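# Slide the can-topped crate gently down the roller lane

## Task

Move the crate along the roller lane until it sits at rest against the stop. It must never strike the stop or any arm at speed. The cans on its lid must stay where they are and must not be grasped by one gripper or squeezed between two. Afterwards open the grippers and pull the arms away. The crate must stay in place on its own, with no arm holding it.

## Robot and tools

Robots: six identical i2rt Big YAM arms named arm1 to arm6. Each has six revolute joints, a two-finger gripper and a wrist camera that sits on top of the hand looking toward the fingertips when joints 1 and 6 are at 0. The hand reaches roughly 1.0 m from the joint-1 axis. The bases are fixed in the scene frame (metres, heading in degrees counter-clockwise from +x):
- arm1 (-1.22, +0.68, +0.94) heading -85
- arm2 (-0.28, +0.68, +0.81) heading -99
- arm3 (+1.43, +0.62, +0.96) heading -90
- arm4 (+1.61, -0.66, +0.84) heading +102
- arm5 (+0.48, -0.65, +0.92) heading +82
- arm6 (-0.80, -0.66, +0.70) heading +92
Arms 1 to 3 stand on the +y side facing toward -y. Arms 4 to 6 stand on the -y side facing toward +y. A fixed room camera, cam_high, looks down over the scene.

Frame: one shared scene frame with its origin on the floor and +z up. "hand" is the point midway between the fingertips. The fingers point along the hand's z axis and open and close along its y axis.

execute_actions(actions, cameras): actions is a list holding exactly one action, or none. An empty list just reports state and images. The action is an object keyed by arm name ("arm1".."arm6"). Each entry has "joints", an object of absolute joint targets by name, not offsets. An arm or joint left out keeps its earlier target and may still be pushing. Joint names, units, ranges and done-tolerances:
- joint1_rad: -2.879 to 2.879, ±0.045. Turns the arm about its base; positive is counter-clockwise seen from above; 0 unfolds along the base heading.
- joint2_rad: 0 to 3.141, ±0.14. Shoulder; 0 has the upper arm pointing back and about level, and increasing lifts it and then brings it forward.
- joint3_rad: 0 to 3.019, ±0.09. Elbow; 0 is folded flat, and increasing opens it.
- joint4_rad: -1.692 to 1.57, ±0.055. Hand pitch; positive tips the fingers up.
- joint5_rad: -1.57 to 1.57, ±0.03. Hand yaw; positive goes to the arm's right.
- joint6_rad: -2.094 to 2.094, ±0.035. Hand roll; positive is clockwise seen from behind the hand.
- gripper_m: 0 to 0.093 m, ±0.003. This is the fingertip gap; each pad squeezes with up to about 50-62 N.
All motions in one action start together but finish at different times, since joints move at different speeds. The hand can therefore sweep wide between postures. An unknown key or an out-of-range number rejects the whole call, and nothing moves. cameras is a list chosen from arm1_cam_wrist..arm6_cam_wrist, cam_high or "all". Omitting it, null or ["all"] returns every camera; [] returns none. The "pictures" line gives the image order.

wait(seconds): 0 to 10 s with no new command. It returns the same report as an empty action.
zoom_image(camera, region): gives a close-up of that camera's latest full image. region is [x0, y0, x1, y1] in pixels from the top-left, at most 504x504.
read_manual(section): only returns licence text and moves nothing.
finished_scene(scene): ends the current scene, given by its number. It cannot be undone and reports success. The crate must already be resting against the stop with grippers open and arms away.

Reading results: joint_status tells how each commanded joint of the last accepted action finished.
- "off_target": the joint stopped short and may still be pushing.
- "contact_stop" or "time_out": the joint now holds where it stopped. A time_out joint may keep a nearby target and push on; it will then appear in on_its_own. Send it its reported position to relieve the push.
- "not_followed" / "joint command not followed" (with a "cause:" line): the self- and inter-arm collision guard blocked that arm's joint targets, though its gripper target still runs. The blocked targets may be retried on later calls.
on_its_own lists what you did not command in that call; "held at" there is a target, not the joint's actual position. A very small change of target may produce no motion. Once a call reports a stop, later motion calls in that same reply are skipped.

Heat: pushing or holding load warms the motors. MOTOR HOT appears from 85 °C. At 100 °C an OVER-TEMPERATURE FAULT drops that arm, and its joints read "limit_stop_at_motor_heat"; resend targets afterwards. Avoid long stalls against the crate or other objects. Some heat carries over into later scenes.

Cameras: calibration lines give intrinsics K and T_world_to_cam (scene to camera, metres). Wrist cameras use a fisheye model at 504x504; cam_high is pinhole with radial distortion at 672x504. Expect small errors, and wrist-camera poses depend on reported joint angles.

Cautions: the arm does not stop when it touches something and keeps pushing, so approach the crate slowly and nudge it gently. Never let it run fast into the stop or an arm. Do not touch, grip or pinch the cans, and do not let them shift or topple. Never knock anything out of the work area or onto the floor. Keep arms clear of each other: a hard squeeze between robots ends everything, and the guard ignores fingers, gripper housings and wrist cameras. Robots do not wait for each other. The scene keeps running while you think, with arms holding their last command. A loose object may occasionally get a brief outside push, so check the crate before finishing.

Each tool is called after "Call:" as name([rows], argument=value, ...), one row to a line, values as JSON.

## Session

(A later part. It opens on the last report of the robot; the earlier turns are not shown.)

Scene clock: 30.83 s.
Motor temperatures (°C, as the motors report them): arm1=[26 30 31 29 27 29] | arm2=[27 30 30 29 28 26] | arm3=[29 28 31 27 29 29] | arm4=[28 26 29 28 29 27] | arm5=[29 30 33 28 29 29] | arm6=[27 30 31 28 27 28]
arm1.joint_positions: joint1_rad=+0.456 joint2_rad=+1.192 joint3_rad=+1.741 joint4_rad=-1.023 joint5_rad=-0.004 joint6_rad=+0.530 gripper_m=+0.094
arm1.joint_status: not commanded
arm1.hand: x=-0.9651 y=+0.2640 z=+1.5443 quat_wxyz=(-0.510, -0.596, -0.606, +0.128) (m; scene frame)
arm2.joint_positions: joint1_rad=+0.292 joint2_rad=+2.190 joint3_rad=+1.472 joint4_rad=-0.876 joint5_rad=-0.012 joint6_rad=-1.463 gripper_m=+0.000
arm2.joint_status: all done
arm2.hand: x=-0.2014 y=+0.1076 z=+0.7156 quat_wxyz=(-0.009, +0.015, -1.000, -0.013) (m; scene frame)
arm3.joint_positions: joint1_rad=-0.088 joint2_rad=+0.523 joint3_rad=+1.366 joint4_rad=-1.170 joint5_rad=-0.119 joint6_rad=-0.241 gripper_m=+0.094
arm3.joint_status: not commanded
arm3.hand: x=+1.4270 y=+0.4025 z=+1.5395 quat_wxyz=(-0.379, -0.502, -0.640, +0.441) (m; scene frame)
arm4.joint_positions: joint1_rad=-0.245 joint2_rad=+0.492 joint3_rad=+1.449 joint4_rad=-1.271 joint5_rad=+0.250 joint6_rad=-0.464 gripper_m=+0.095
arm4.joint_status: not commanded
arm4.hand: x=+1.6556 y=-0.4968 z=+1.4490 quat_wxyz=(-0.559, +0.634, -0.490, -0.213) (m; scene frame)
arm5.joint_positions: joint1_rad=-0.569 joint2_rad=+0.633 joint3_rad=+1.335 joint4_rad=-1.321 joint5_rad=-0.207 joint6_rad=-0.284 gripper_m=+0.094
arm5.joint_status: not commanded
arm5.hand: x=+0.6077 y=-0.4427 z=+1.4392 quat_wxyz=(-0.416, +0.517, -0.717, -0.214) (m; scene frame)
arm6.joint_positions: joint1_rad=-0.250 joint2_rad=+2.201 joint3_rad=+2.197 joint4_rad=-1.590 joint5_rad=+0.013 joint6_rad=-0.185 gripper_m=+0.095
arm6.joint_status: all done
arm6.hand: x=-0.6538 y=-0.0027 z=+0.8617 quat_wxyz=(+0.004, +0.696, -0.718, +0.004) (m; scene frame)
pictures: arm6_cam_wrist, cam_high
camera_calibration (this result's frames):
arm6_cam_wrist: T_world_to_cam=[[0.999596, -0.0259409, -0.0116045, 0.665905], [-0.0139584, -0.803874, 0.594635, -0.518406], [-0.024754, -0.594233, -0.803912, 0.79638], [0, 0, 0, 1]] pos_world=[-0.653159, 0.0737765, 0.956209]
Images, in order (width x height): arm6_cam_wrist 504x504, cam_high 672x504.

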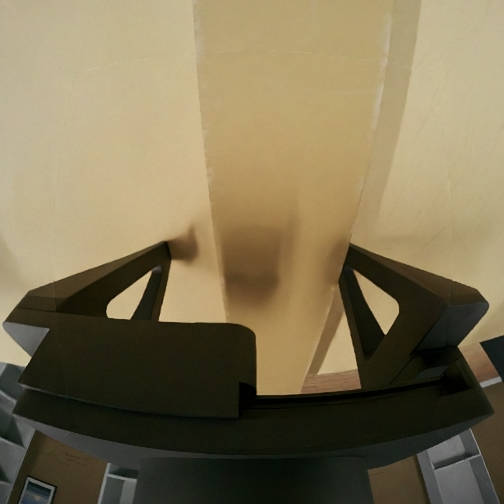

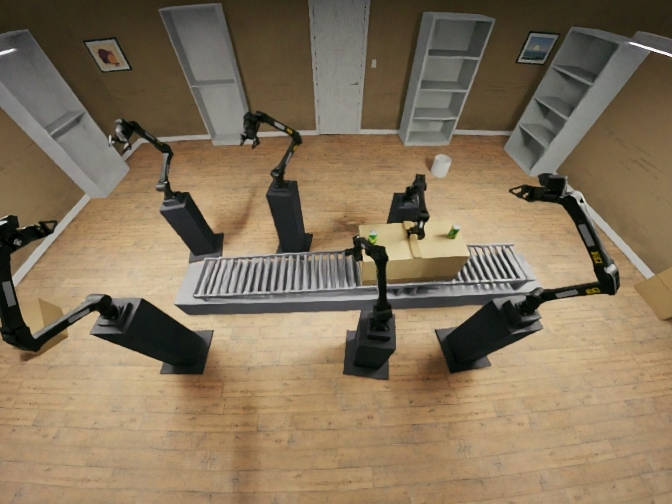

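Call:
execute_actions([
  {"arm6":{"joints":{"joint1_rad":-0.35,"joint6_rad":-0.34,"joint2_rad":2.25}},"arm2":{"joints":{"joint1_rad":0.41,"joint6_rad":-1.3}},"arm5":{"joints":{"joint1_rad":0.68,"joint2_rad":2.58,"joint3_rad":1.97,"joint4_rad":-0.93,"joint5_rad":0,"joint6_rad":2.09,"gripper_m":0}}},
], cameras=["arm6_cam_wrist"])

Call:
execute_actions([
  {"arm6":{"joints":{"joint1_rad":-0.48,"joint6_rad":-0.48,"joint2_rad":2.27}},"arm2":{"joints":{"joint1_rad":0.56,"joint6_rad":-1.15}}},
], cameras=["arm6_cam_wrist","cam_high"])

Scene clock: 34.03 s.
Motor temperatures (°C, as the motors report them): arm1=[26 30 31 29 27 29] | arm2=[27 30 30 29 28 26] | arm3=[29 28 31 27 29 29] | arm4=[28 26 29 28 29 27] | arm5=[29 30 33 28 29 29] | arm6=[27 30 32 28 28 28]
arm1.joint_positions: joint1_rad=+0.456 joint2_rad=+1.192 joint3_rad=+1.741 joint4_rad=-1.023 joint5_rad=-0.004 joint6_rad=+0.530 gripper_m=+0.094
arm1.joint_status: not commanded
arm1.hand: x=-0.9651 y=+0.2640 z=+1.5443 quat_wxyz=(-0.510, -0.596, -0.606, +0.128) (m; scene frame)
arm2.joint_positions: joint1_rad=+0.458 joint2_rad=+2.188 joint3_rad=+1.473 joint4_rad=-0.857 joint5_rad=-0.017 joint6_rad=-1.286 gripper_m=+0.000
arm2.joint_status: joint1_rad off_target (ended at +0.458, target +0.410); the others done
arm2.hand: x=-0.1056 y=+0.1239 z=+0.7172 quat_wxyz=(-0.012, +0.009, -1.000, -0.004) (m; scene frame)
arm3.joint_positions: joint1_rad=-0.088 joint2_rad=+0.523 joint3_rad=+1.366 joint4_rad=-1.170 joint5_rad=-0.119 joint6_rad=-0.241 gripper_m=+0.094
arm3.joint_status: not commanded
arm3.hand: x=+1.4270 y=+0.4025 z=+1.5395 quat_wxyz=(-0.379, -0.502, -0.640, +0.441) (m; scene frame)
arm4.joint_positions: joint1_rad=-0.245 joint2_rad=+0.492 joint3_rad=+1.449 joint4_rad=-1.271 joint5_rad=+0.250 joint6_rad=-0.464 gripper_m=+0.095
arm4.joint_status: not commanded
arm4.hand: x=+1.6556 y=-0.4968 z=+1.4490 quat_wxyz=(-0.559, +0.634, -0.490, -0.213) (m; scene frame)
arm5.joint_positions: joint1_rad=+0.674 joint2_rad=+2.570 joint3_rad=+1.942 joint4_rad=-0.928 joint5_rad=-0.002 joint6_rad=+2.068 gripper_m=+0.001
arm5.joint_status: all done
joint sent to its limit — the command would take arm5.joint6_rad past its upper limit, so that joint was sent only as far as its limit.
arm5.hand: x=+0.1346 y=-0.0529 z=+0.7269 quat_wxyz=(-0.002, +0.014, -1.000, -0.007) (m; scene frame)
arm6.joint_positions: joint1_rad=-0.394 joint2_rad=+2.218 joint3_rad=+2.215 joint4_rad=-1.585 joint5_rad=+0.018 joint6_rad=-0.341 gripper_m=+0.095
arm6.joint_status: all done
arm6.hand: x=-0.5579 y=-0.0252 z=+0.8563 quat_wxyz=(+0.002, +0.701, -0.714, +0.004) (m; scene frame)
pictures: arm6_cam_wrist
camera_calibration (this result's frames):
arm6_cam_wrist: T_world_to_cam=[[0.999863, -0.0141074, -0.00864054, 0.567292], [-0.0062582, -0.806036, 0.591833, -0.525254], [-0.0153138, -0.591698, -0.806014, 0.788112], [0, 0, 0, 1]] pos_world=[-0.558432, 0.0509534, 0.950994]
Images, in order (width x height): arm6_cam_wrist 504x504.

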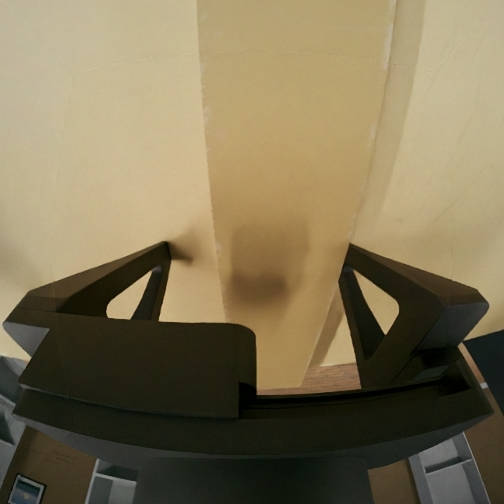

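Scene clock: 35.50 s.
Motor temperatures (°C, as the motors report them): arm1=[26 30 31 29 27 29] | arm2=[27 30 30 29 28 26] | arm3=[29 28 31 27 29 29] | arm4=[28 26 29 28 29 27] | arm5=[29 30 33 28 29 29] | arm6=[27 30 32 28 28 28]
arm1.joint_positions: joint1_rad=+0.456 joint2_rad=+1.192 joint3_rad=+1.741 joint4_rad=-1.023 joint5_rad=-0.004 joint6_rad=+0.530 gripper_m=+0.094
arm1.joint_status: not commanded
arm1.hand: x=-0.9651 y=+0.2640 z=+1.5443 quat_wxyz=(-0.510, -0.596, -0.606, +0.128) (m; scene frame)
arm2.joint_positions: joint1_rad=+0.608 joint2_rad=+2.187 joint3_rad=+1.476 joint4_rad=-0.855 joint5_rad=-0.016 joint6_rad=-1.141 gripper_m=+0.000
arm2.joint_status: joint1_rad off_target (ended at +0.608, target +0.560); the others done
arm2.hand: x=-0.0238 y=+0.1545 z=+0.7196 quat_wxyz=(-0.012, +0.012, -1.000, -0.002) (m; scene frame)
arm3.joint_positions: joint1_rad=-0.088 joint2_rad=+0.523 joint3_rad=+1.366 joint4_rad=-1.170 joint5_rad=-0.119 joint6_rad=-0.241 gripper_m=+0.094
arm3.joint_status: not commanded
arm3.hand: x=+1.4270 y=+0.4025 z=+1.5395 quat_wxyz=(-0.379, -0.502, -0.640, +0.441) (m; scene frame)
arm4.joint_positions: joint1_rad=-0.245 joint2_rad=+0.492 joint3_rad=+1.449 joint4_rad=-1.271 joint5_rad=+0.250 joint6_rad=-0.464 gripper_m=+0.095
arm4.joint_status: not commanded
arm4.hand: x=+1.6556 y=-0.4968 z=+1.4490 quat_wxyz=(-0.559, +0.634, -0.490, -0.213) (m; scene frame)
arm5.joint_positions: joint1_rad=+0.674 joint2_rad=+2.570 joint3_rad=+1.942 joint4_rad=-0.928 joint5_rad=-0.002 joint6_rad=+2.069 gripper_m=+0.001
arm5.joint_status: not commanded
arm5.hand: x=+0.1346 y=-0.0529 z=+0.7269 quat_wxyz=(-0.002, +0.014, -1.000, -0.007) (m; scene frame)
arm6.joint_positions: joint1_rad=-0.520 joint2_rad=+2.231 joint3_rad=+2.229 joint4_rad=-1.568 joint5_rad=+0.013 joint6_rad=-0.474 gripper_m=+0.095
arm6.joint_status: all done
arm6.hand: x=-0.4765 y=-0.0536 z=+0.8518 quat_wxyz=(-0.005, +0.703, -0.711, -0.002) (m; scene frame)
pictures: arm6_cam_wrist, cam_high
camera_calibration (this result's frames):
arm6_cam_wrist: T_world_to_cam=[[0.999947, -0.00694725, -0.00756116, 0.484941], [-0.00130106, -0.816157, 0.577829, -0.531259], [-0.0101854, -0.577789, -0.816123, 0.780769], [0, 0, 0, 1]] pos_world=[-0.477654, 0.0208974, 0.947847]
Images, in order (width x height): arm6_cam_wrist 504x504, cam_high 672x504.

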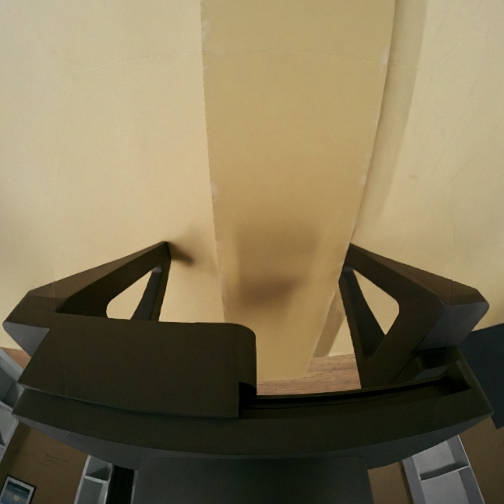

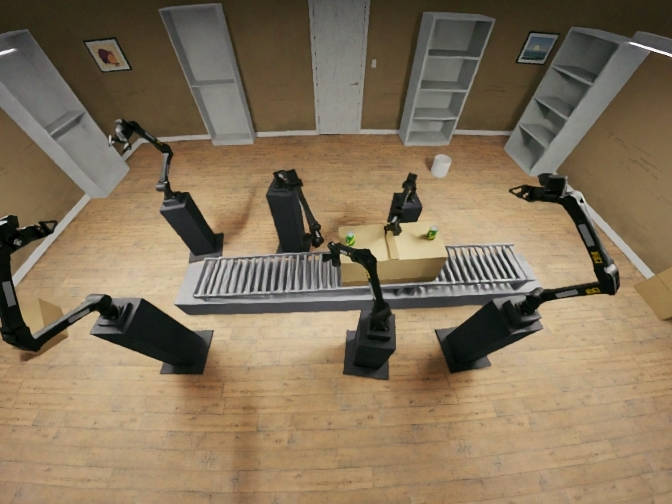

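Call:
execute_actions([
  {"arm6":{"joints":{"joint1_rad":-0.58,"joint6_rad":-0.6,"joint2_rad":2.28}},"arm2":{"joints":{"joint1_rad":0.9}},"arm5":{"joints":{"joint1_rad":0.82}}},
], cameras=["arm6_cam_wrist"])

Call:
execute_actions([
  {"arm6":{"joints":{"joint1_rad":-0.7,"joint6_rad":-0.65}},"arm2":{"joints":{"joint1_rad":1.5,"joint2_rad":1.2}}},
], cameras=["arm6_cam_wrist","cam_high"])

Scene clock: 37.40 s.
Motor temperatures (°C, as the motors report them): arm1=[26 30 31 29 27 29] | arm2=[27 30 30 29 28 26] | arm3=[29 28 32 27 29 29] | arm4=[28 26 29 28 29 27] | arm5=[29 31 33 28 29 29] | arm6=[27 30 31 28 28 28]
arm1.joint_positions: joint1_rad=+0.456 joint2_rad=+1.192 joint3_rad=+1.741 joint4_rad=-1.023 joint5_rad=-0.004 joint6_rad=+0.530 gripper_m=+0.094
arm1.joint_status: not commanded
arm1.hand: x=-0.9651 y=+0.2640 z=+1.5443 quat_wxyz=(-0.510, -0.596, -0.606, +0.128) (m; scene frame)
arm2.joint_positions: joint1_rad=+0.896 joint2_rad=+2.187 joint3_rad=+1.476 joint4_rad=-0.857 joint5_rad=-0.002 joint6_rad=-1.141 gripper_m=+0.000
arm2.joint_status: all done
arm2.hand: x=+0.1130 y=+0.2486 z=+0.7208 quat_wxyz=(-0.006, +0.155, -0.988, +0.000) (m; scene frame)
arm3.joint_positions: joint1_rad=-0.088 joint2_rad=+0.523 joint3_rad=+1.366 joint4_rad=-1.170 joint5_rad=-0.119 joint6_rad=-0.241 gripper_m=+0.094
arm3.joint_status: not commanded
arm3.hand: x=+1.4270 y=+0.4025 z=+1.5395 quat_wxyz=(-0.379, -0.502, -0.640, +0.441) (m; scene frame)
arm4.joint_positions: joint1_rad=-0.245 joint2_rad=+0.492 joint3_rad=+1.449 joint4_rad=-1.271 joint5_rad=+0.250 joint6_rad=-0.464 gripper_m=+0.095
arm4.joint_status: not commanded
arm4.hand: x=+1.6556 y=-0.4968 z=+1.4490 quat_wxyz=(-0.559, +0.634, -0.490, -0.213) (m; scene frame)
arm5.joint_positions: joint1_rad=+0.817 joint2_rad=+2.570 joint3_rad=+1.942 joint4_rad=-0.928 joint5_rad=+0.000 joint6_rad=+2.071 gripper_m=+0.001
arm5.joint_status: all done
arm5.hand: x=+0.0534 y=-0.1081 z=+0.7258 quat_wxyz=(-0.002, +0.085, -0.996, -0.007) (m; scene frame)
arm6.joint_positions: joint1_rad=-0.633 joint2_rad=+2.244 joint3_rad=+2.247 joint4_rad=-1.535 joint5_rad=+0.014 joint6_rad=-0.595 gripper_m=+0.095
arm6.joint_status: joint1_rad off_target (ended at -0.633, target -0.580); the others done
arm6.hand: x=-0.4027 y=-0.0838 z=+0.8491 quat_wxyz=(-0.023, +0.705, -0.708, -0.005) (m; scene frame)
pictures: arm6_cam_wrist
camera_calibration (this result's frames):
arm6_cam_wrist: T_world_to_cam=[[0.999901, -0.0000300938, 0.0141017, 0.393112], [-0.00783476, -0.832642, 0.553757, -0.537731], [0.011725, -0.553812, -0.832559, 0.786654], [0, 0, 0, 1]] pos_world=[-0.406509, -0.0120668, 0.947165]
Images, in order (width x height): arm6_cam_wrist 504x504.

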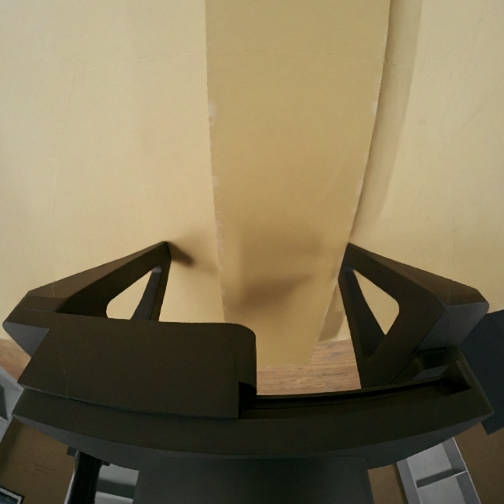

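Scene clock: 39.10 s.
Motor temperatures (°C, as the motors report them): arm1=[26 30 31 29 27 29] | arm2=[27 30 30 29 28 26] | arm3=[29 28 32 27 29 29] | arm4=[28 26 29 28 29 27] | arm5=[29 31 33 28 29 29] | arm6=[27 30 31 28 28 28]
arm1.joint_positions: joint1_rad=+0.456 joint2_rad=+1.192 joint3_rad=+1.741 joint4_rad=-1.023 joint5_rad=-0.004 joint6_rad=+0.530 gripper_m=+0.094
arm1.joint_status: not commanded
arm1.hand: x=-0.9651 y=+0.2640 z=+1.5443 quat_wxyz=(-0.510, -0.596, -0.606, +0.128) (m; scene frame)
arm2.joint_positions: joint1_rad=+1.507 joint2_rad=+1.197 joint3_rad=+1.458 joint4_rad=-0.860 joint5_rad=-0.003 joint6_rad=-1.141 gripper_m=+0.000
arm2.joint_status: all done
arm2.hand: x=+0.2195 y=+0.5671 z=+1.2849 quat_wxyz=(-0.368, +0.393, -0.790, +0.293) (m; scene frame)
arm3.joint_positions: joint1_rad=-0.088 joint2_rad=+0.523 joint3_rad=+1.366 joint4_rad=-1.170 joint5_rad=-0.119 joint6_rad=-0.241 gripper_m=+0.094
arm3.joint_status: not commanded
arm3.hand: x=+1.4270 y=+0.4025 z=+1.5395 quat_wxyz=(-0.379, -0.502, -0.640, +0.441) (m; scene frame)
arm4.joint_positions: joint1_rad=-0.245 joint2_rad=+0.492 joint3_rad=+1.449 joint4_rad=-1.271 joint5_rad=+0.250 joint6_rad=-0.464 gripper_m=+0.095
arm4.joint_status: not commanded
arm4.hand: x=+1.6556 y=-0.4968 z=+1.4490 quat_wxyz=(-0.559, +0.634, -0.490, -0.213) (m; scene frame)
arm5.joint_positions: joint1_rad=+0.775 joint2_rad=+2.570 joint3_rad=+1.940 joint4_rad=-0.938 joint5_rad=+0.011 joint6_rad=+2.084 gripper_m=+0.001
arm5.joint_status: not commanded
arm5.hand: x=+0.0801 y=-0.0922 z=+0.7256 quat_wxyz=(-0.010, +0.057, -0.998, -0.005) (m; scene frame)
arm6.joint_positions: joint1_rad=-0.708 joint2_rad=+2.246 joint3_rad=+2.244 joint4_rad=-1.579 joint5_rad=+0.001 joint6_rad=-0.644 gripper_m=+0.095
arm6.joint_status: all done
arm6.hand: x=-0.3694 y=-0.1228 z=+0.8457 quat_wxyz=(+0.003, +0.697, -0.717, -0.007) (m; scene frame)
pictures: arm6_cam_wrist, cam_high
camera_calibration (this result's frames):
arm6_cam_wrist: T_world_to_cam=[[0.999359, -0.0250675, -0.0255526, 0.390164], [-0.00558429, -0.81429, 0.580431, -0.587584], [-0.0353571, -0.579916, -0.813909, 0.725486], [0, 0, 0, 1]] pos_world=[-0.367544, -0.0479631, 0.941501]
Images, in order (width x height): arm6_cam_wrist 504x504, cam_high 672x504.

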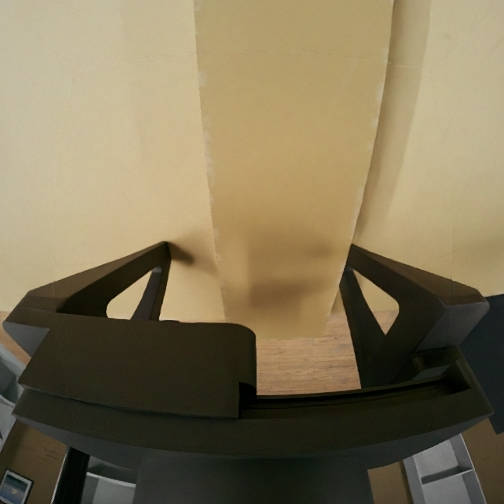

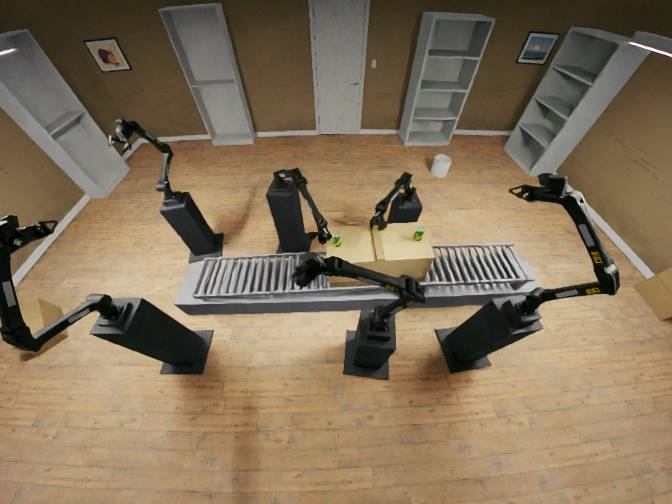

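Call:
execute_actions([
  {"arm6":{"joints":{"joint2_rad":1.2}},"arm2":{"joints":{"joint1_rad":2.5}},"arm5":{"joints":{"joint1_rad":0.74,"joint2_rad":2.53,"joint3_rad":1.8,"joint4_rad":-0.83}},"arm3":{"joints":{"joint1_rad":-0.79,"joint2_rad":2.85,"joint3_rad":2.26,"joint4_rad":-0.95,"joint5_rad":0,"joint6_rad":-2.05,"gripper_m":0}}},
], cameras=[])

Call:
execute_actions([
  {"arm5":{"joints":{"joint1_rad":0.64,"joint2_rad":2.47,"joint3_rad":1.64,"joint4_rad":-0.73,"joint6_rad":2.0}}},
], cameras=[])

Call:
execute_actions([
  {"arm5":{"joints":{"joint1_rad":0.53,"joint2_rad":2.41,"joint3_rad":1.48,"joint4_rad":-0.63,"joint6_rad":1.9}}},
], cameras=["cam_high"])

Call:
execute_actions([
  {"arm5":{"joints":{"joint1_rad":0.4,"joint6_rad":1.76}}},
], cameras=[])

Call:
execute_actions([
  {"arm5":{"joints":{"joint1_rad":0.27,"joint6_rad":1.63,"joint2_rad":2.45,"joint4_rad":-0.58}}},
], cameras=[])

Call:
execute_actions([
  {"arm5":{"joints":{"joint1_rad":0.14,"joint6_rad":1.5}}},
], cameras=[])

Call:
execute_actions([
  {"arm5":{"joints":{"joint1_rad":0.01,"joint6_rad":1.37}}},
], cameras=["cam_high"])

Scene clock: 42.53 s.
Motor temperatures (°C, as the motors report them): arm1=[26 30 31 29 27 29] | arm2=[27 30 31 29 28 26] | arm3=[29 29 32 27 29 29] | arm4=[28 26 29 28 29 27] | arm5=[29 31 33 28 29 29] | arm6=[27 30 31 28 28 28]
arm1.joint_positions: joint1_rad=+0.456 joint2_rad=+1.192 joint3_rad=+1.741 joint4_rad=-1.023 joint5_rad=-0.004 joint6_rad=+0.530 gripper_m=+0.094
arm1.joint_status: not commanded
arm1.hand: x=-0.9651 y=+0.2640 z=+1.5443 quat_wxyz=(-0.510, -0.596, -0.606, +0.128) (m; scene frame)
arm2.joint_positions: joint1_rad=+2.498 joint2_rad=+1.200 joint3_rad=+1.458 joint4_rad=-0.860 joint5_rad=+0.000 joint6_rad=-1.141 gripper_m=+0.000
arm2.joint_status: all done
arm2.hand: x=+0.0854 y=+1.0424 z=+1.2835 quat_wxyz=(-0.461, +0.723, -0.508, +0.088) (m; scene frame)
arm3.joint_positions: joint1_rad=-0.793 joint2_rad=+2.868 joint3_rad=+2.232 joint4_rad=-0.948 joint5_rad=-0.003 joint6_rad=-2.041 gripper_m=+0.000
arm3.joint_status: all done
arm3.hand: x=+0.9276 y=+0.1210 z=+0.6449 quat_wxyz=(-0.007, -0.157, -0.988, -0.008) (m; scene frame)
arm4.joint_positions: joint1_rad=-0.245 joint2_rad=+0.492 joint3_rad=+1.449 joint4_rad=-1.271 joint5_rad=+0.250 joint6_rad=-0.464 gripper_m=+0.095
arm4.joint_status: not commanded
arm4.hand: x=+1.6556 y=-0.4968 z=+1.4490 quat_wxyz=(-0.559, +0.634, -0.490, -0.213) (m; scene frame)
arm5.joint_positions: joint1_rad=+0.654 joint2_rad=+2.544 joint3_rad=+1.756 joint4_rad=-0.846 joint5_rad=+0.016 joint6_rad=+2.067 gripper_m=+0.001
arm5.joint_status: joint1_rad off_target (ended at +0.654, target +0.740); the others done
arm5.hand: x=+0.1801 y=-0.0997 z=+0.6907 quat_wxyz=(-0.028, +0.005, -0.999, +0.023) (m; scene frame)
arm6.joint_positions: joint1_rad=-0.704 joint2_rad=+1.204 joint3_rad=+2.221 joint4_rad=-1.581 joint5_rad=+0.003 joint6_rad=-0.652 gripper_m=+0.095
arm6.joint_status: all done
arm6.hand: x=-0.5728 y=-0.3902 z=+1.4078 quat_wxyz=(-0.480, +0.610, -0.627, -0.066) (m; scene frame)
pictures: none
No camera images: the call's "cameras" was empty. Leave "cameras" out to get every camera's image.

Scene clock: 43.97 s.
Motor temperatures (°C, as the motors report them): arm1=[26 30 31 29 27 29] | arm2=[27 29 32 29 28 26] | arm3=[29 29 32 27 29 29] | arm4=[28 26 29 28 29 27] | arm5=[30 32 33 28 29 29] | arm6=[27 30 31 28 28 28]
arm1.joint_positions: joint1_rad=+0.456 joint2_rad=+1.192 joint3_rad=+1.741 joint4_rad=-1.023 joint5_rad=-0.004 joint6_rad=+0.530 gripper_m=+0.094
arm1.joint_status: not commanded
arm1.hand: x=-0.9651 y=+0.2640 z=+1.5443 quat_wxyz=(-0.510, -0.596, -0.606, +0.128) (m; scene frame)
arm2.joint_positions: joint1_rad=+2.498 joint2_rad=+1.200 joint3_rad=+1.458 joint4_rad=-0.860 joint5_rad=+0.000 joint6_rad=-1.141 gripper_m=+0.000
arm2.joint_status: not commanded
arm2.hand: x=+0.0854 y=+1.0424 z=+1.2835 quat_wxyz=(-0.461, +0.723, -0.508, +0.088) (m; scene frame)
arm3.joint_positions: joint1_rad=-0.793 joint2_rad=+2.868 joint3_rad=+2.232 joint4_rad=-0.948 joint5_rad=-0.003 joint6_rad=-2.042 gripper_m=+0.000
arm3.joint_status: not commanded
arm3.hand: x=+0.9276 y=+0.1210 z=+0.6449 quat_wxyz=(-0.007, -0.157, -0.988, -0.008) (m; scene frame)
arm4.joint_positions: joint1_rad=-0.245 joint2_rad=+0.492 joint3_rad=+1.449 joint4_rad=-1.271 joint5_rad=+0.250 joint6_rad=-0.464 gripper_m=+0.095
arm4.joint_status: not commanded
arm4.hand: x=+1.6556 y=-0.4968 z=+1.4490 quat_wxyz=(-0.559, +0.634, -0.490, -0.213) (m; scene frame)
arm5.joint_positions: joint1_rad=+0.573 joint2_rad=+2.489 joint3_rad=+1.608 joint4_rad=-0.751 joint5_rad=+0.017 joint6_rad=+1.980 gripper_m=+0.001
arm5.joint_status: joint1_rad off_target (ended at +0.573, target +0.640); the others done
arm5.hand: x=+0.2405 y=-0.1085 z=+0.6866 quat_wxyz=(-0.026, +0.008, -0.999, +0.023) (m; scene frame)
arm6.joint_positions: joint1_rad=-0.704 joint2_rad=+1.204 joint3_rad=+2.221 joint4_rad=-1.581 joint5_rad=+0.003 joint6_rad=-0.652 gripper_m=+0.095
arm6.joint_status: not commanded
arm6.hand: x=-0.5728 y=-0.3902 z=+1.4078 quat_wxyz=(-0.480, +0.610, -0.627, -0.066) (m; scene frame)
pictures: none
No camera images: the call's "cameras" was empty. Leave "cameras" out to get every camera's image.

Scene clock: 45.60 s.
Motor temperatures (°C, as the motors report them): arm1=[26 30 31 29 27 29] | arm2=[27 29 32 29 28 26] | arm3=[29 30 32 27 29 29] | arm4=[28 26 29 28 29 27] | arm5=[30 32 33 28 29 29] | arm6=[27 30 31 28 28 28]
arm1.joint_positions: joint1_rad=+0.456 joint2_rad=+1.192 joint3_rad=+1.741 joint4_rad=-1.023 joint5_rad=-0.004 joint6_rad=+0.530 gripper_m=+0.094
arm1.joint_status: not commanded
arm1.hand: x=-0.9651 y=+0.2640 z=+1.5443 quat_wxyz=(-0.510, -0.596, -0.606, +0.128) (m; scene frame)
arm2.joint_positions: joint1_rad=+2.498 joint2_rad=+1.200 joint3_rad=+1.458 joint4_rad=-0.860 joint5_rad=+0.000 joint6_rad=-1.141 gripper_m=+0.000
arm2.joint_status: not commanded
arm2.hand: x=+0.0854 y=+1.0424 z=+1.2835 quat_wxyz=(-0.461, +0.723, -0.508, +0.088) (m; scene frame)
arm3.joint_positions: joint1_rad=-0.793 joint2_rad=+2.868 joint3_rad=+2.232 joint4_rad=-0.948 joint5_rad=-0.003 joint6_rad=-2.042 gripper_m=+0.000
arm3.joint_status: not commanded
arm3.hand: x=+0.9276 y=+0.1210 z=+0.6449 quat_wxyz=(-0.007, -0.157, -0.988, -0.008) (m; scene frame)
arm4.joint_positions: joint1_rad=-0.245 joint2_rad=+0.492 joint3_rad=+1.449 joint4_rad=-1.271 joint5_rad=+0.250 joint6_rad=-0.464 gripper_m=+0.095
arm4.joint_status: not commanded
arm4.hand: x=+1.6556 y=-0.4968 z=+1.4490 quat_wxyz=(-0.559, +0.634, -0.490, -0.213) (m; scene frame)
arm5.joint_positions: joint1_rad=+0.450 joint2_rad=+2.423 joint3_rad=+1.450 joint4_rad=-0.648 joint5_rad=+0.024 joint6_rad=+1.859 gripper_m=+0.001
arm5.joint_status: joint1_rad off_target (ended at +0.450, target +0.530); joint6_rad off_target (ended at +1.859, target +1.900); the others done
arm5.hand: x=+0.3209 y=-0.1187 z=+0.6885 quat_wxyz=(-0.025, +0.007, -0.999, +0.020) (m; scene frame)
arm6.joint_positions: joint1_rad=-0.704 joint2_rad=+1.204 joint3_rad=+2.221 joint4_rad=-1.581 joint5_rad=+0.003 joint6_rad=-0.652 gripper_m=+0.095
arm6.joint_status: not commanded
arm6.hand: x=-0.5728 y=-0.3902 z=+1.4078 quat_wxyz=(-0.480, +0.610, -0.627, -0.066) (m; scene frame)
pictures: cam_high
Images, in order (width x height): cam_high 672x504.

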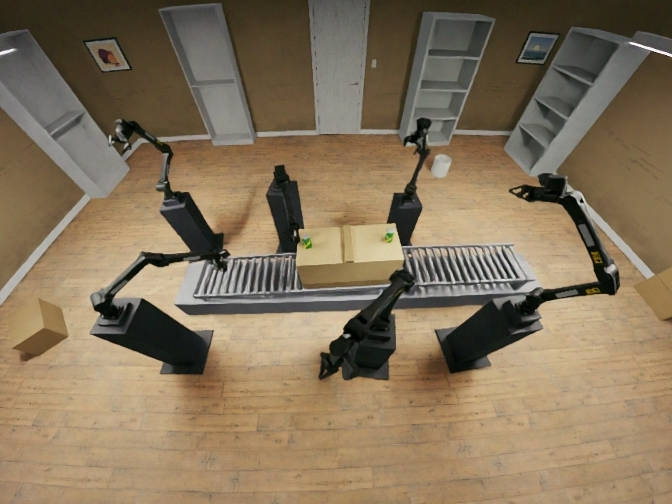

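Scene clock: 47.23 s.
Motor temperatures (°C, as the motors report them): arm1=[26 30 31 29 27 29] | arm2=[27 29 32 29 28 26] | arm3=[29 30 32 27 29 29] | arm4=[28 26 29 28 29 27] | arm5=[30 32 33 28 29 29] | arm6=[27 30 31 28 28 28]
arm1.joint_positions: joint1_rad=+0.456 joint2_rad=+1.192 joint3_rad=+1.741 joint4_rad=-1.023 joint5_rad=-0.004 joint6_rad=+0.530 gripper_m=+0.094
arm1.joint_status: not commanded
arm1.hand: x=-0.9651 y=+0.2640 z=+1.5443 quat_wxyz=(-0.510, -0.596, -0.606, +0.128) (m; scene frame)
arm2.joint_positions: joint1_rad=+2.498 joint2_rad=+1.200 joint3_rad=+1.458 joint4_rad=-0.860 joint5_rad=+0.000 joint6_rad=-1.141 gripper_m=+0.000
arm2.joint_status: not commanded
arm2.hand: x=+0.0854 y=+1.0424 z=+1.2835 quat_wxyz=(-0.461, +0.723, -0.508, +0.088) (m; scene frame)
arm3.joint_positions: joint1_rad=-0.793 joint2_rad=+2.868 joint3_rad=+2.232 joint4_rad=-0.948 joint5_rad=-0.003 joint6_rad=-2.042 gripper_m=+0.000
arm3.joint_status: not commanded
arm3.hand: x=+0.9276 y=+0.1210 z=+0.6449 quat_wxyz=(-0.007, -0.157, -0.988, -0.008) (m; scene frame)
arm4.joint_positions: joint1_rad=-0.245 joint2_rad=+0.492 joint3_rad=+1.449 joint4_rad=-1.271 joint5_rad=+0.250 joint6_rad=-0.464 gripper_m=+0.095
arm4.joint_status: not commanded
arm4.hand: x=+1.6556 y=-0.4968 z=+1.4490 quat_wxyz=(-0.559, +0.634, -0.490, -0.213) (m; scene frame)
arm5.joint_positions: joint1_rad=+0.322 joint2_rad=+2.423 joint3_rad=+1.452 joint4_rad=-0.646 joint5_rad=+0.026 joint6_rad=+1.729 gripper_m=+0.001
arm5.joint_status: joint1_rad off_target (ended at +0.321, target +0.400); the others done
arm5.hand: x=+0.3902 y=-0.1011 z=+0.6897 quat_wxyz=(-0.023, +0.008, -1.000, +0.020) (m; scene frame)
arm6.joint_positions: joint1_rad=-0.704 joint2_rad=+1.204 joint3_rad=+2.221 joint4_rad=-1.581 joint5_rad=+0.003 joint6_rad=-0.652 gripper_m=+0.095
arm6.joint_status: not commanded
arm6.hand: x=-0.5728 y=-0.3902 z=+1.4078 quat_wxyz=(-0.480, +0.610, -0.627, -0.066) (m; scene frame)
pictures: none
No camera images: the call's "cameras" was empty. Leave "cameras" out to get every camera's image.

Scene clock: 48.90 s.
Motor temperatures (°C, as the motors report them): arm1=[26 30 31 29 27 29] | arm2=[27 29 32 29 28 26] | arm3=[29 31 32 27 29 29] | arm4=[28 26 29 28 29 27] | arm5=[30 32 33 28 29 29] | arm6=[27 30 30 28 28 28]
arm1.joint_positions: joint1_rad=+0.456 joint2_rad=+1.192 joint3_rad=+1.741 joint4_rad=-1.023 joint5_rad=-0.004 joint6_rad=+0.530 gripper_m=+0.094
arm1.joint_status: not commanded
arm1.hand: x=-0.9651 y=+0.2640 z=+1.5443 quat_wxyz=(-0.510, -0.596, -0.606, +0.128) (m; scene frame)
arm2.joint_positions: joint1_rad=+2.498 joint2_rad=+1.200 joint3_rad=+1.458 joint4_rad=-0.860 joint5_rad=+0.000 joint6_rad=-1.141 gripper_m=+0.000
arm2.joint_status: not commanded
arm2.hand: x=+0.0854 y=+1.0424 z=+1.2835 quat_wxyz=(-0.461, +0.723, -0.508, +0.088) (m; scene frame)
arm3.joint_positions: joint1_rad=-0.793 joint2_rad=+2.868 joint3_rad=+2.232 joint4_rad=-0.948 joint5_rad=-0.003 joint6_rad=-2.042 gripper_m=+0.000
arm3.joint_status: not commanded
arm3.hand: x=+0.9276 y=+0.1210 z=+0.6449 quat_wxyz=(-0.007, -0.157, -0.988, -0.008) (m; scene frame)
arm4.joint_positions: joint1_rad=-0.245 joint2_rad=+0.492 joint3_rad=+1.449 joint4_rad=-1.271 joint5_rad=+0.250 joint6_rad=-0.464 gripper_m=+0.095
arm4.joint_status: not commanded
arm4.hand: x=+1.6556 y=-0.4968 z=+1.4490 quat_wxyz=(-0.559, +0.634, -0.490, -0.213) (m; scene frame)
arm5.joint_positions: joint1_rad=+0.185 joint2_rad=+2.430 joint3_rad=+1.453 joint4_rad=-0.597 joint5_rad=+0.026 joint6_rad=+1.597 gripper_m=+0.001
arm5.joint_status: joint1_rad off_target (ended at +0.185, target +0.270); the others done
arm5.hand: x=+0.4655 y=-0.0837 z=+0.6867 quat_wxyz=(-0.019, +0.005, -1.000, +0.000) (m; scene frame)
arm6.joint_positions: joint1_rad=-0.704 joint2_rad=+1.204 joint3_rad=+2.221 joint4_rad=-1.581 joint5_rad=+0.003 joint6_rad=-0.652 gripper_m=+0.095
arm6.joint_status: not commanded
arm6.hand: x=-0.5728 y=-0.3902 z=+1.4078 quat_wxyz=(-0.480, +0.610, -0.627, -0.066) (m; scene frame)
pictures: none
No camera images: the call's "cameras" was empty. Leave "cameras" out to get every camera's image.

Scene clock: 50.57 s.
Motor temperatures (°C, as the motors report them): arm1=[26 30 31 29 27 29] | arm2=[27 29 33 29 28 26] | arm3=[29 31 32 27 29 29] | arm4=[28 26 29 28 29 27] | arm5=[30 32 33 28 29 29] | arm6=[27 30 30 28 28 28]
arm1.joint_positions: joint1_rad=+0.456 joint2_rad=+1.192 joint3_rad=+1.741 joint4_rad=-1.023 joint5_rad=-0.004 joint6_rad=+0.530 gripper_m=+0.094
arm1.joint_status: not commanded
arm1.hand: x=-0.9651 y=+0.2640 z=+1.5443 quat_wxyz=(-0.510, -0.596, -0.606, +0.128) (m; scene frame)
arm2.joint_positions: joint1_rad=+2.498 joint2_rad=+1.200 joint3_rad=+1.458 joint4_rad=-0.860 joint5_rad=+0.000 joint6_rad=-1.141 gripper_m=+0.000
arm2.joint_status: not commanded
arm2.hand: x=+0.0854 y=+1.0424 z=+1.2835 quat_wxyz=(-0.461, +0.723, -0.508, +0.088) (m; scene frame)
arm3.joint_positions: joint1_rad=-0.793 joint2_rad=+2.868 joint3_rad=+2.232 joint4_rad=-0.948 joint5_rad=-0.003 joint6_rad=-2.042 gripper_m=+0.000
arm3.joint_status: not commanded
arm3.hand: x=+0.9276 y=+0.1210 z=+0.6449 quat_wxyz=(-0.007, -0.157, -0.988, -0.008) (m; scene frame)
arm4.joint_positions: joint1_rad=-0.245 joint2_rad=+0.492 joint3_rad=+1.449 joint4_rad=-1.271 joint5_rad=+0.250 joint6_rad=-0.464 gripper_m=+0.095
arm4.joint_status: not commanded
arm4.hand: x=+1.6556 y=-0.4968 z=+1.4490 quat_wxyz=(-0.559, +0.634, -0.490, -0.213) (m; scene frame)
arm5.joint_positions: joint1_rad=+0.058 joint2_rad=+2.431 joint3_rad=+1.455 joint4_rad=-0.585 joint5_rad=+0.027 joint6_rad=+1.471 gripper_m=+0.001
arm5.joint_status: joint1_rad off_target (ended at +0.058, target +0.140); the others done
arm5.hand: x=+0.5377 y=-0.0827 z=+0.6873 quat_wxyz=(-0.020, +0.005, -1.000, -0.004) (m; scene frame)
arm6.joint_positions: joint1_rad=-0.704 joint2_rad=+1.204 joint3_rad=+2.221 joint4_rad=-1.581 joint5_rad=+0.003 joint6_rad=-0.652 gripper_m=+0.095
arm6.joint_status: not commanded
arm6.hand: x=-0.5728 y=-0.3902 z=+1.4078 quat_wxyz=(-0.480, +0.610, -0.627, -0.066) (m; scene frame)
pictures: none
No camera images: the call's "cameras" was empty. Leave "cameras" out to get every camera's image.

Scene clock: 52.23 s.
Motor temperatures (°C, as the motors report them): arm1=[26 30 31 29 27 29] | arm2=[27 29 33 29 28 26] | arm3=[29 31 32 27 29 29] | arm4=[28 26 29 28 29 27] | arm5=[30 32 33 28 29 29] | arm6=[27 29 30 28 28 28]
arm1.joint_positions: joint1_rad=+0.456 joint2_rad=+1.192 joint3_rad=+1.741 joint4_rad=-1.023 joint5_rad=-0.004 joint6_rad=+0.530 gripper_m=+0.094
arm1.joint_status: not commanded
arm1.hand: x=-0.9651 y=+0.2640 z=+1.5443 quat_wxyz=(-0.510, -0.596, -0.606, +0.128) (m; scene frame)
arm2.joint_positions: joint1_rad=+2.498 joint2_rad=+1.200 joint3_rad=+1.458 joint4_rad=-0.860 joint5_rad=+0.000 joint6_rad=-1.141 gripper_m=+0.000
arm2.joint_status: not commanded
arm2.hand: x=+0.0854 y=+1.0424 z=+1.2835 quat_wxyz=(-0.461, +0.723, -0.508, +0.088) (m; scene frame)
arm3.joint_positions: joint1_rad=-0.793 joint2_rad=+2.868 joint3_rad=+2.232 joint4_rad=-0.948 joint5_rad=-0.003 joint6_rad=-2.042 gripper_m=+0.000
arm3.joint_status: not commanded
arm3.hand: x=+0.9276 y=+0.1210 z=+0.6449 quat_wxyz=(-0.007, -0.157, -0.988, -0.008) (m; scene frame)
arm4.joint_positions: joint1_rad=-0.245 joint2_rad=+0.492 joint3_rad=+1.449 joint4_rad=-1.271 joint5_rad=+0.250 joint6_rad=-0.464 gripper_m=+0.095
arm4.joint_status: not commanded
arm4.hand: x=+1.6556 y=-0.4968 z=+1.4490 quat_wxyz=(-0.559, +0.634, -0.490, -0.213) (m; scene frame)
arm5.joint_positions: joint1_rad=-0.072 joint2_rad=+2.431 joint3_rad=+1.468 joint4_rad=-0.578 joint5_rad=+0.026 joint6_rad=+1.342 gripper_m=+0.001
arm5.joint_status: joint1_rad off_target (ended at -0.072, target +0.010); the others done
arm5.hand: x=+0.6122 y=-0.0857 z=+0.6911 quat_wxyz=(-0.022, +0.004, -1.000, -0.013) (m; scene frame)
arm6.joint_positions: joint1_rad=-0.704 joint2_rad=+1.204 joint3_rad=+2.221 joint4_rad=-1.581 joint5_rad=+0.003 joint6_rad=-0.652 gripper_m=+0.095
arm6.joint_status: not commanded
arm6.hand: x=-0.5728 y=-0.3902 z=+1.4078 quat_wxyz=(-0.480, +0.610, -0.627, -0.066) (m; scene frame)
pictures: cam_high
Images, in order (width x height): cam_high 672x504.

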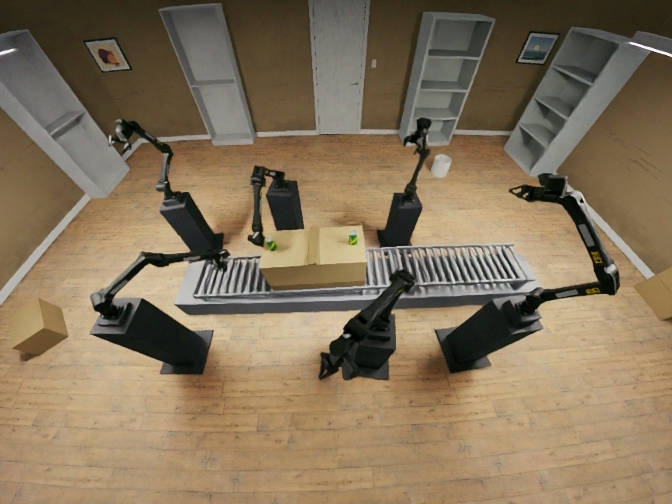

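Call:
execute_actions([
  {"arm5":{"joints":{"joint1_rad":-0.12,"joint6_rad":1.24,"joint2_rad":2.5,"joint4_rad":-0.56}}},
], cameras=[])

Call:
execute_actions([
  {"arm5":{"joints":{"joint1_rad":-0.24,"joint6_rad":1.12,"joint2_rad":2.55,"joint3_rad":1.58,"joint4_rad":-0.62}}},
], cameras=[])

Call:
execute_actions([
  {"arm5":{"joints":{"joint1_rad":-0.35,"joint6_rad":1.01,"joint2_rad":2.61,"joint3_rad":1.72,"joint4_rad":-0.7}}},
], cameras=[])

Call:
execute_actions([
  {"arm5":{"joints":{"joint1_rad":-0.43,"joint6_rad":0.93,"joint2_rad":2.66,"joint3_rad":1.84,"joint4_rad":-0.77}}},
], cameras=[])

Call:
execute_actions([
  {"arm5":{"joints":{"joint1_rad":-0.51,"joint6_rad":0.85,"joint2_rad":2.71,"joint3_rad":1.96,"joint4_rad":-0.84}}},
], cameras=["cam_high"])

Scene clock: 54.53 s.
Motor temperatures (°C, as the motors report them): arm1=[26 30 31 29 27 29] | arm2=[27 29 33 29 28 26] | arm3=[29 32 32 27 29 29] | arm4=[28 26 29 28 29 27] | arm5=[30 32 32 28 29 29] | arm6=[27 29 30 28 28 28]
arm1.joint_positions: joint1_rad=+0.456 joint2_rad=+1.192 joint3_rad=+1.741 joint4_rad=-1.023 joint5_rad=-0.004 joint6_rad=+0.530 gripper_m=+0.094
arm1.joint_status: not commanded
arm1.hand: x=-0.9651 y=+0.2640 z=+1.5443 quat_wxyz=(-0.510, -0.596, -0.606, +0.128) (m; scene frame)
arm2.joint_positions: joint1_rad=+2.498 joint2_rad=+1.200 joint3_rad=+1.458 joint4_rad=-0.860 joint5_rad=+0.000 joint6_rad=-1.141 gripper_m=+0.000
arm2.joint_status: not commanded
arm2.hand: x=+0.0854 y=+1.0424 z=+1.2835 quat_wxyz=(-0.461, +0.723, -0.508, +0.088) (m; scene frame)
arm3.joint_positions: joint1_rad=-0.793 joint2_rad=+2.868 joint3_rad=+2.232 joint4_rad=-0.948 joint5_rad=-0.003 joint6_rad=-2.042 gripper_m=+0.000
arm3.joint_status: not commanded
arm3.hand: x=+0.9276 y=+0.1210 z=+0.6449 quat_wxyz=(-0.007, -0.157, -0.988, -0.008) (m; scene frame)
arm4.joint_positions: joint1_rad=-0.245 joint2_rad=+0.492 joint3_rad=+1.449 joint4_rad=-1.271 joint5_rad=+0.250 joint6_rad=-0.464 gripper_m=+0.095
arm4.joint_status: not commanded
arm4.hand: x=+1.6556 y=-0.4968 z=+1.4490 quat_wxyz=(-0.559, +0.634, -0.490, -0.213) (m; scene frame)
arm5.joint_positions: joint1_rad=-0.195 joint2_rad=+2.477 joint3_rad=+1.485 joint4_rad=-0.552 joint5_rad=+0.024 joint6_rad=+1.219 gripper_m=+0.001
arm5.joint_status: joint1_rad off_target (ended at -0.195, target -0.120); the others done
arm5.hand: x=+0.6798 y=-0.1072 z=+0.6701 quat_wxyz=(-0.022, +0.005, -1.000, -0.009) (m; scene frame)
arm6.joint_positions: joint1_rad=-0.704 joint2_rad=+1.204 joint3_rad=+2.221 joint4_rad=-1.581 joint5_rad=+0.003 joint6_rad=-0.652 gripper_m=+0.095
arm6.joint_status: not commanded
arm6.hand: x=-0.5728 y=-0.3902 z=+1.4078 quat_wxyz=(-0.480, +0.610, -0.627, -0.066) (m; scene frame)
pictures: none
No camera images: the call's "cameras" was empty. Leave "cameras" out to get every camera's image.

Scene clock: 56.17 s.
Motor temperatures (°C, as the motors report them): arm1=[26 30 31 29 27 29] | arm2=[27 29 33 29 28 26] | arm3=[29 32 32 27 29 29] | arm4=[28 26 29 28 29 27] | arm5=[30 32 32 28 29 29] | arm6=[27 29 30 28 27 28]
arm1.joint_positions: joint1_rad=+0.456 joint2_rad=+1.192 joint3_rad=+1.741 joint4_rad=-1.023 joint5_rad=-0.004 joint6_rad=+0.530 gripper_m=+0.094
arm1.joint_status: not commanded
arm1.hand: x=-0.9651 y=+0.2640 z=+1.5443 quat_wxyz=(-0.510, -0.596, -0.606, +0.128) (m; scene frame)
arm2.joint_positions: joint1_rad=+2.498 joint2_rad=+1.200 joint3_rad=+1.458 joint4_rad=-0.860 joint5_rad=+0.000 joint6_rad=-1.141 gripper_m=+0.000
arm2.joint_status: not commanded
arm2.hand: x=+0.0854 y=+1.0424 z=+1.2835 quat_wxyz=(-0.461, +0.723, -0.508, +0.088) (m; scene frame)
arm3.joint_positions: joint1_rad=-0.793 joint2_rad=+2.868 joint3_rad=+2.232 joint4_rad=-0.948 joint5_rad=-0.003 joint6_rad=-2.042 gripper_m=+0.000
arm3.joint_status: not commanded
arm3.hand: x=+0.9276 y=+0.1210 z=+0.6449 quat_wxyz=(-0.007, -0.157, -0.988, -0.008) (m; scene frame)
arm4.joint_positions: joint1_rad=-0.245 joint2_rad=+0.492 joint3_rad=+1.449 joint4_rad=-1.271 joint5_rad=+0.250 joint6_rad=-0.464 gripper_m=+0.095
arm4.joint_status: not commanded
arm4.hand: x=+1.6556 y=-0.4968 z=+1.4490 quat_wxyz=(-0.559, +0.634, -0.490, -0.213) (m; scene frame)
arm5.joint_positions: joint1_rad=-0.317 joint2_rad=+2.522 joint3_rad=+1.592 joint4_rad=-0.603 joint5_rad=+0.022 joint6_rad=+1.096 gripper_m=+0.001
arm5.joint_status: joint1_rad off_target (ended at -0.317, target -0.240); the others done
arm5.hand: x=+0.7577 y=-0.1086 z=+0.6692 quat_wxyz=(-0.024, +0.005, -1.000, -0.012) (m; scene frame)
arm6.joint_positions: joint1_rad=-0.704 joint2_rad=+1.204 joint3_rad=+2.221 joint4_rad=-1.581 joint5_rad=+0.003 joint6_rad=-0.652 gripper_m=+0.095
arm6.joint_status: not commanded
arm6.hand: x=-0.5728 y=-0.3902 z=+1.4078 quat_wxyz=(-0.480, +0.610, -0.627, -0.066) (m; scene frame)
pictures: none
No camera images: the call's "cameras" was empty. Leave "cameras" out to get every camera's image.

Scene clock: 57.60 s.
Motor temperatures (°C, as the motors report them): arm1=[26 29 31 29 27 29] | arm2=[27 28 34 29 28 26] | arm3=[29 32 32 27 29 29] | arm4=[28 26 29 28 29 27] | arm5=[30 32 32 28 29 29] | arm6=[27 29 30 28 27 28]
arm1.joint_positions: joint1_rad=+0.456 joint2_rad=+1.192 joint3_rad=+1.741 joint4_rad=-1.023 joint5_rad=-0.004 joint6_rad=+0.530 gripper_m=+0.094
arm1.joint_status: not commanded
arm1.hand: x=-0.9651 y=+0.2640 z=+1.5443 quat_wxyz=(-0.510, -0.596, -0.606, +0.128) (m; scene frame)
arm2.joint_positions: joint1_rad=+2.498 joint2_rad=+1.200 joint3_rad=+1.458 joint4_rad=-0.860 joint5_rad=+0.000 joint6_rad=-1.141 gripper_m=+0.000
arm2.joint_status: not commanded
arm2.hand: x=+0.0854 y=+1.0424 z=+1.2835 quat_wxyz=(-0.461, +0.723, -0.508, +0.088) (m; scene frame)
arm3.joint_positions: joint1_rad=-0.793 joint2_rad=+2.868 joint3_rad=+2.232 joint4_rad=-0.948 joint5_rad=-0.003 joint6_rad=-2.042 gripper_m=+0.000
arm3.joint_status: not commanded
arm3.hand: x=+0.9276 y=+0.1210 z=+0.6449 quat_wxyz=(-0.007, -0.157, -0.988, -0.008) (m; scene frame)
arm4.joint_positions: joint1_rad=-0.245 joint2_rad=+0.492 joint3_rad=+1.449 joint4_rad=-1.271 joint5_rad=+0.250 joint6_rad=-0.464 gripper_m=+0.095
arm4.joint_status: not commanded
arm4.hand: x=+1.6556 y=-0.4968 z=+1.4490 quat_wxyz=(-0.559, +0.634, -0.490, -0.213) (m; scene frame)
arm5.joint_positions: joint1_rad=-0.420 joint2_rad=+2.585 joint3_rad=+1.735 joint4_rad=-0.681 joint5_rad=+0.021 joint6_rad=+0.992 gripper_m=+0.001
arm5.joint_status: joint1_rad off_target (ended at -0.420, target -0.350); the others done
arm5.hand: x=+0.8297 y=-0.1108 z=+0.6671 quat_wxyz=(-0.025, +0.005, -1.000, -0.012) (m; scene frame)
arm6.joint_positions: joint1_rad=-0.704 joint2_rad=+1.204 joint3_rad=+2.221 joint4_rad=-1.581 joint5_rad=+0.003 joint6_rad=-0.652 gripper_m=+0.095
arm6.joint_status: not commanded
arm6.hand: x=-0.5728 y=-0.3902 z=+1.4078 quat_wxyz=(-0.480, +0.610, -0.627, -0.066) (m; scene frame)
pictures: none
No camera images: the call's "cameras" was empty. Leave "cameras" out to get every camera's image.

Scene clock: 58.97 s.
Motor temperatures (°C, as the motors report them): arm1=[26 29 32 29 27 29] | arm2=[27 28 34 29 28 26] | arm3=[29 33 33 27 29 29] | arm4=[28 26 29 28 29 27] | arm5=[30 32 32 28 29 29] | arm6=[27 29 30 28 27 28]
arm1.joint_positions: joint1_rad=+0.456 joint2_rad=+1.192 joint3_rad=+1.741 joint4_rad=-1.023 joint5_rad=-0.004 joint6_rad=+0.530 gripper_m=+0.094
arm1.joint_status: not commanded
arm1.hand: x=-0.9651 y=+0.2640 z=+1.5443 quat_wxyz=(-0.510, -0.596, -0.606, +0.128) (m; scene frame)
arm2.joint_positions: joint1_rad=+2.498 joint2_rad=+1.200 joint3_rad=+1.458 joint4_rad=-0.860 joint5_rad=+0.000 joint6_rad=-1.141 gripper_m=+0.000
arm2.joint_status: not commanded
arm2.hand: x=+0.0854 y=+1.0424 z=+1.2835 quat_wxyz=(-0.461, +0.723, -0.508, +0.088) (m; scene frame)
arm3.joint_positions: joint1_rad=-0.793 joint2_rad=+2.868 joint3_rad=+2.232 joint4_rad=-0.948 joint5_rad=-0.003 joint6_rad=-2.042 gripper_m=+0.000
arm3.joint_status: not commanded
arm3.hand: x=+0.9276 y=+0.1210 z=+0.6449 quat_wxyz=(-0.007, -0.157, -0.988, -0.008) (m; scene frame)
arm4.joint_positions: joint1_rad=-0.245 joint2_rad=+0.492 joint3_rad=+1.449 joint4_rad=-1.271 joint5_rad=+0.250 joint6_rad=-0.464 gripper_m=+0.095
arm4.joint_status: not commanded
arm4.hand: x=+1.6556 y=-0.4968 z=+1.4490 quat_wxyz=(-0.559, +0.634, -0.490, -0.213) (m; scene frame)
arm5.joint_positions: joint1_rad=-0.485 joint2_rad=+2.628 joint3_rad=+1.848 joint4_rad=-0.748 joint5_rad=+0.016 joint6_rad=+0.926 gripper_m=+0.001
arm5.joint_status: joint1_rad off_target (ended at -0.485, target -0.430); the others done
arm5.hand: x=+0.8788 y=-0.1133 z=+0.6708 quat_wxyz=(-0.025, +0.006, -1.000, -0.013) (m; scene frame)
arm6.joint_positions: joint1_rad=-0.704 joint2_rad=+1.204 joint3_rad=+2.221 joint4_rad=-1.581 joint5_rad=+0.003 joint6_rad=-0.652 gripper_m=+0.095
arm6.joint_status: not commanded
arm6.hand: x=-0.5728 y=-0.3902 z=+1.4078 quat_wxyz=(-0.480, +0.610, -0.627, -0.066) (m; scene frame)
pictures: none
No camera images: the call's "cameras" was empty. Leave "cameras" out to get every camera's image.

Scene clock: 60.27 s.
Motor temperatures (°C, as the motors report them): arm1=[26 29 32 29 27 29] | arm2=[27 28 34 29 28 26] | arm3=[29 33 33 27 29 29] | arm4=[28 26 29 28 29 27] | arm5=[30 32 32 28 29 29] | arm6=[27 29 30 28 27 28]
arm1.joint_positions: joint1_rad=+0.456 joint2_rad=+1.192 joint3_rad=+1.741 joint4_rad=-1.023 joint5_rad=-0.004 joint6_rad=+0.530 gripper_m=+0.094
arm1.joint_status: not commanded
arm1.hand: x=-0.9651 y=+0.2640 z=+1.5443 quat_wxyz=(-0.510, -0.596, -0.606, +0.128) (m; scene frame)
arm2.joint_positions: joint1_rad=+2.498 joint2_rad=+1.200 joint3_rad=+1.458 joint4_rad=-0.860 joint5_rad=+0.000 joint6_rad=-1.141 gripper_m=+0.000
arm2.joint_status: not commanded
arm2.hand: x=+0.0854 y=+1.0424 z=+1.2835 quat_wxyz=(-0.461, +0.723, -0.508, +0.088) (m; scene frame)
arm3.joint_positions: joint1_rad=-0.770 joint2_rad=+2.868 joint3_rad=+2.232 joint4_rad=-0.958 joint5_rad=-0.006 joint6_rad=-2.054 gripper_m=+0.000
arm3.joint_status: not commanded
arm3.hand: x=+0.9414 y=+0.1111 z=+0.6450 quat_wxyz=(-0.011, -0.140, -0.990, -0.011) (m; scene frame)
arm4.joint_positions: joint1_rad=-0.245 joint2_rad=+0.492 joint3_rad=+1.449 joint4_rad=-1.271 joint5_rad=+0.250 joint6_rad=-0.464 gripper_m=+0.095
arm4.joint_status: not commanded
arm4.hand: x=+1.6556 y=-0.4968 z=+1.4490 quat_wxyz=(-0.559, +0.634, -0.490, -0.213) (m; scene frame)
arm5.joint_positions: joint1_rad=-0.550 joint2_rad=+2.678 joint3_rad=+1.957 joint4_rad=-0.818 joint5_rad=+0.011 joint6_rad=+0.862 gripper_m=+0.001
arm5.joint_status: all done
arm5.hand: x=+0.9238 y=-0.1251 z=+0.6691 quat_wxyz=(-0.020, +0.006, -1.000, -0.010) (m; scene frame)
arm6.joint_positions: joint1_rad=-0.704 joint2_rad=+1.204 joint3_rad=+2.221 joint4_rad=-1.581 joint5_rad=+0.003 joint6_rad=-0.652 gripper_m=+0.095
arm6.joint_status: not commanded
arm6.hand: x=-0.5728 y=-0.3902 z=+1.4078 quat_wxyz=(-0.480, +0.610, -0.627, -0.066) (m; scene frame)
pictures: cam_high
Images, in order (width x height): cam_high 672x504.

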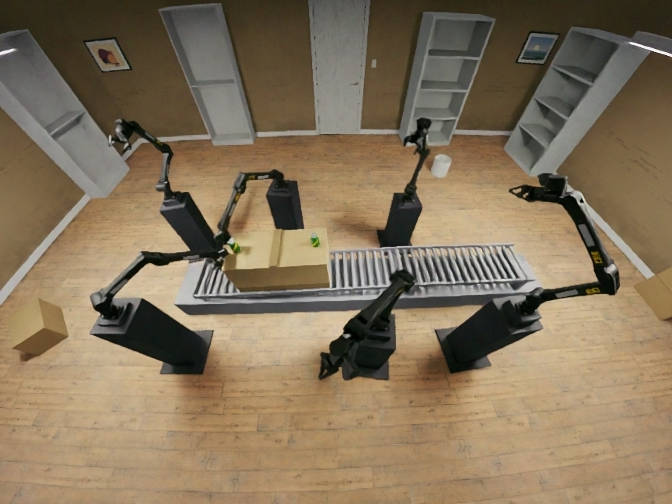

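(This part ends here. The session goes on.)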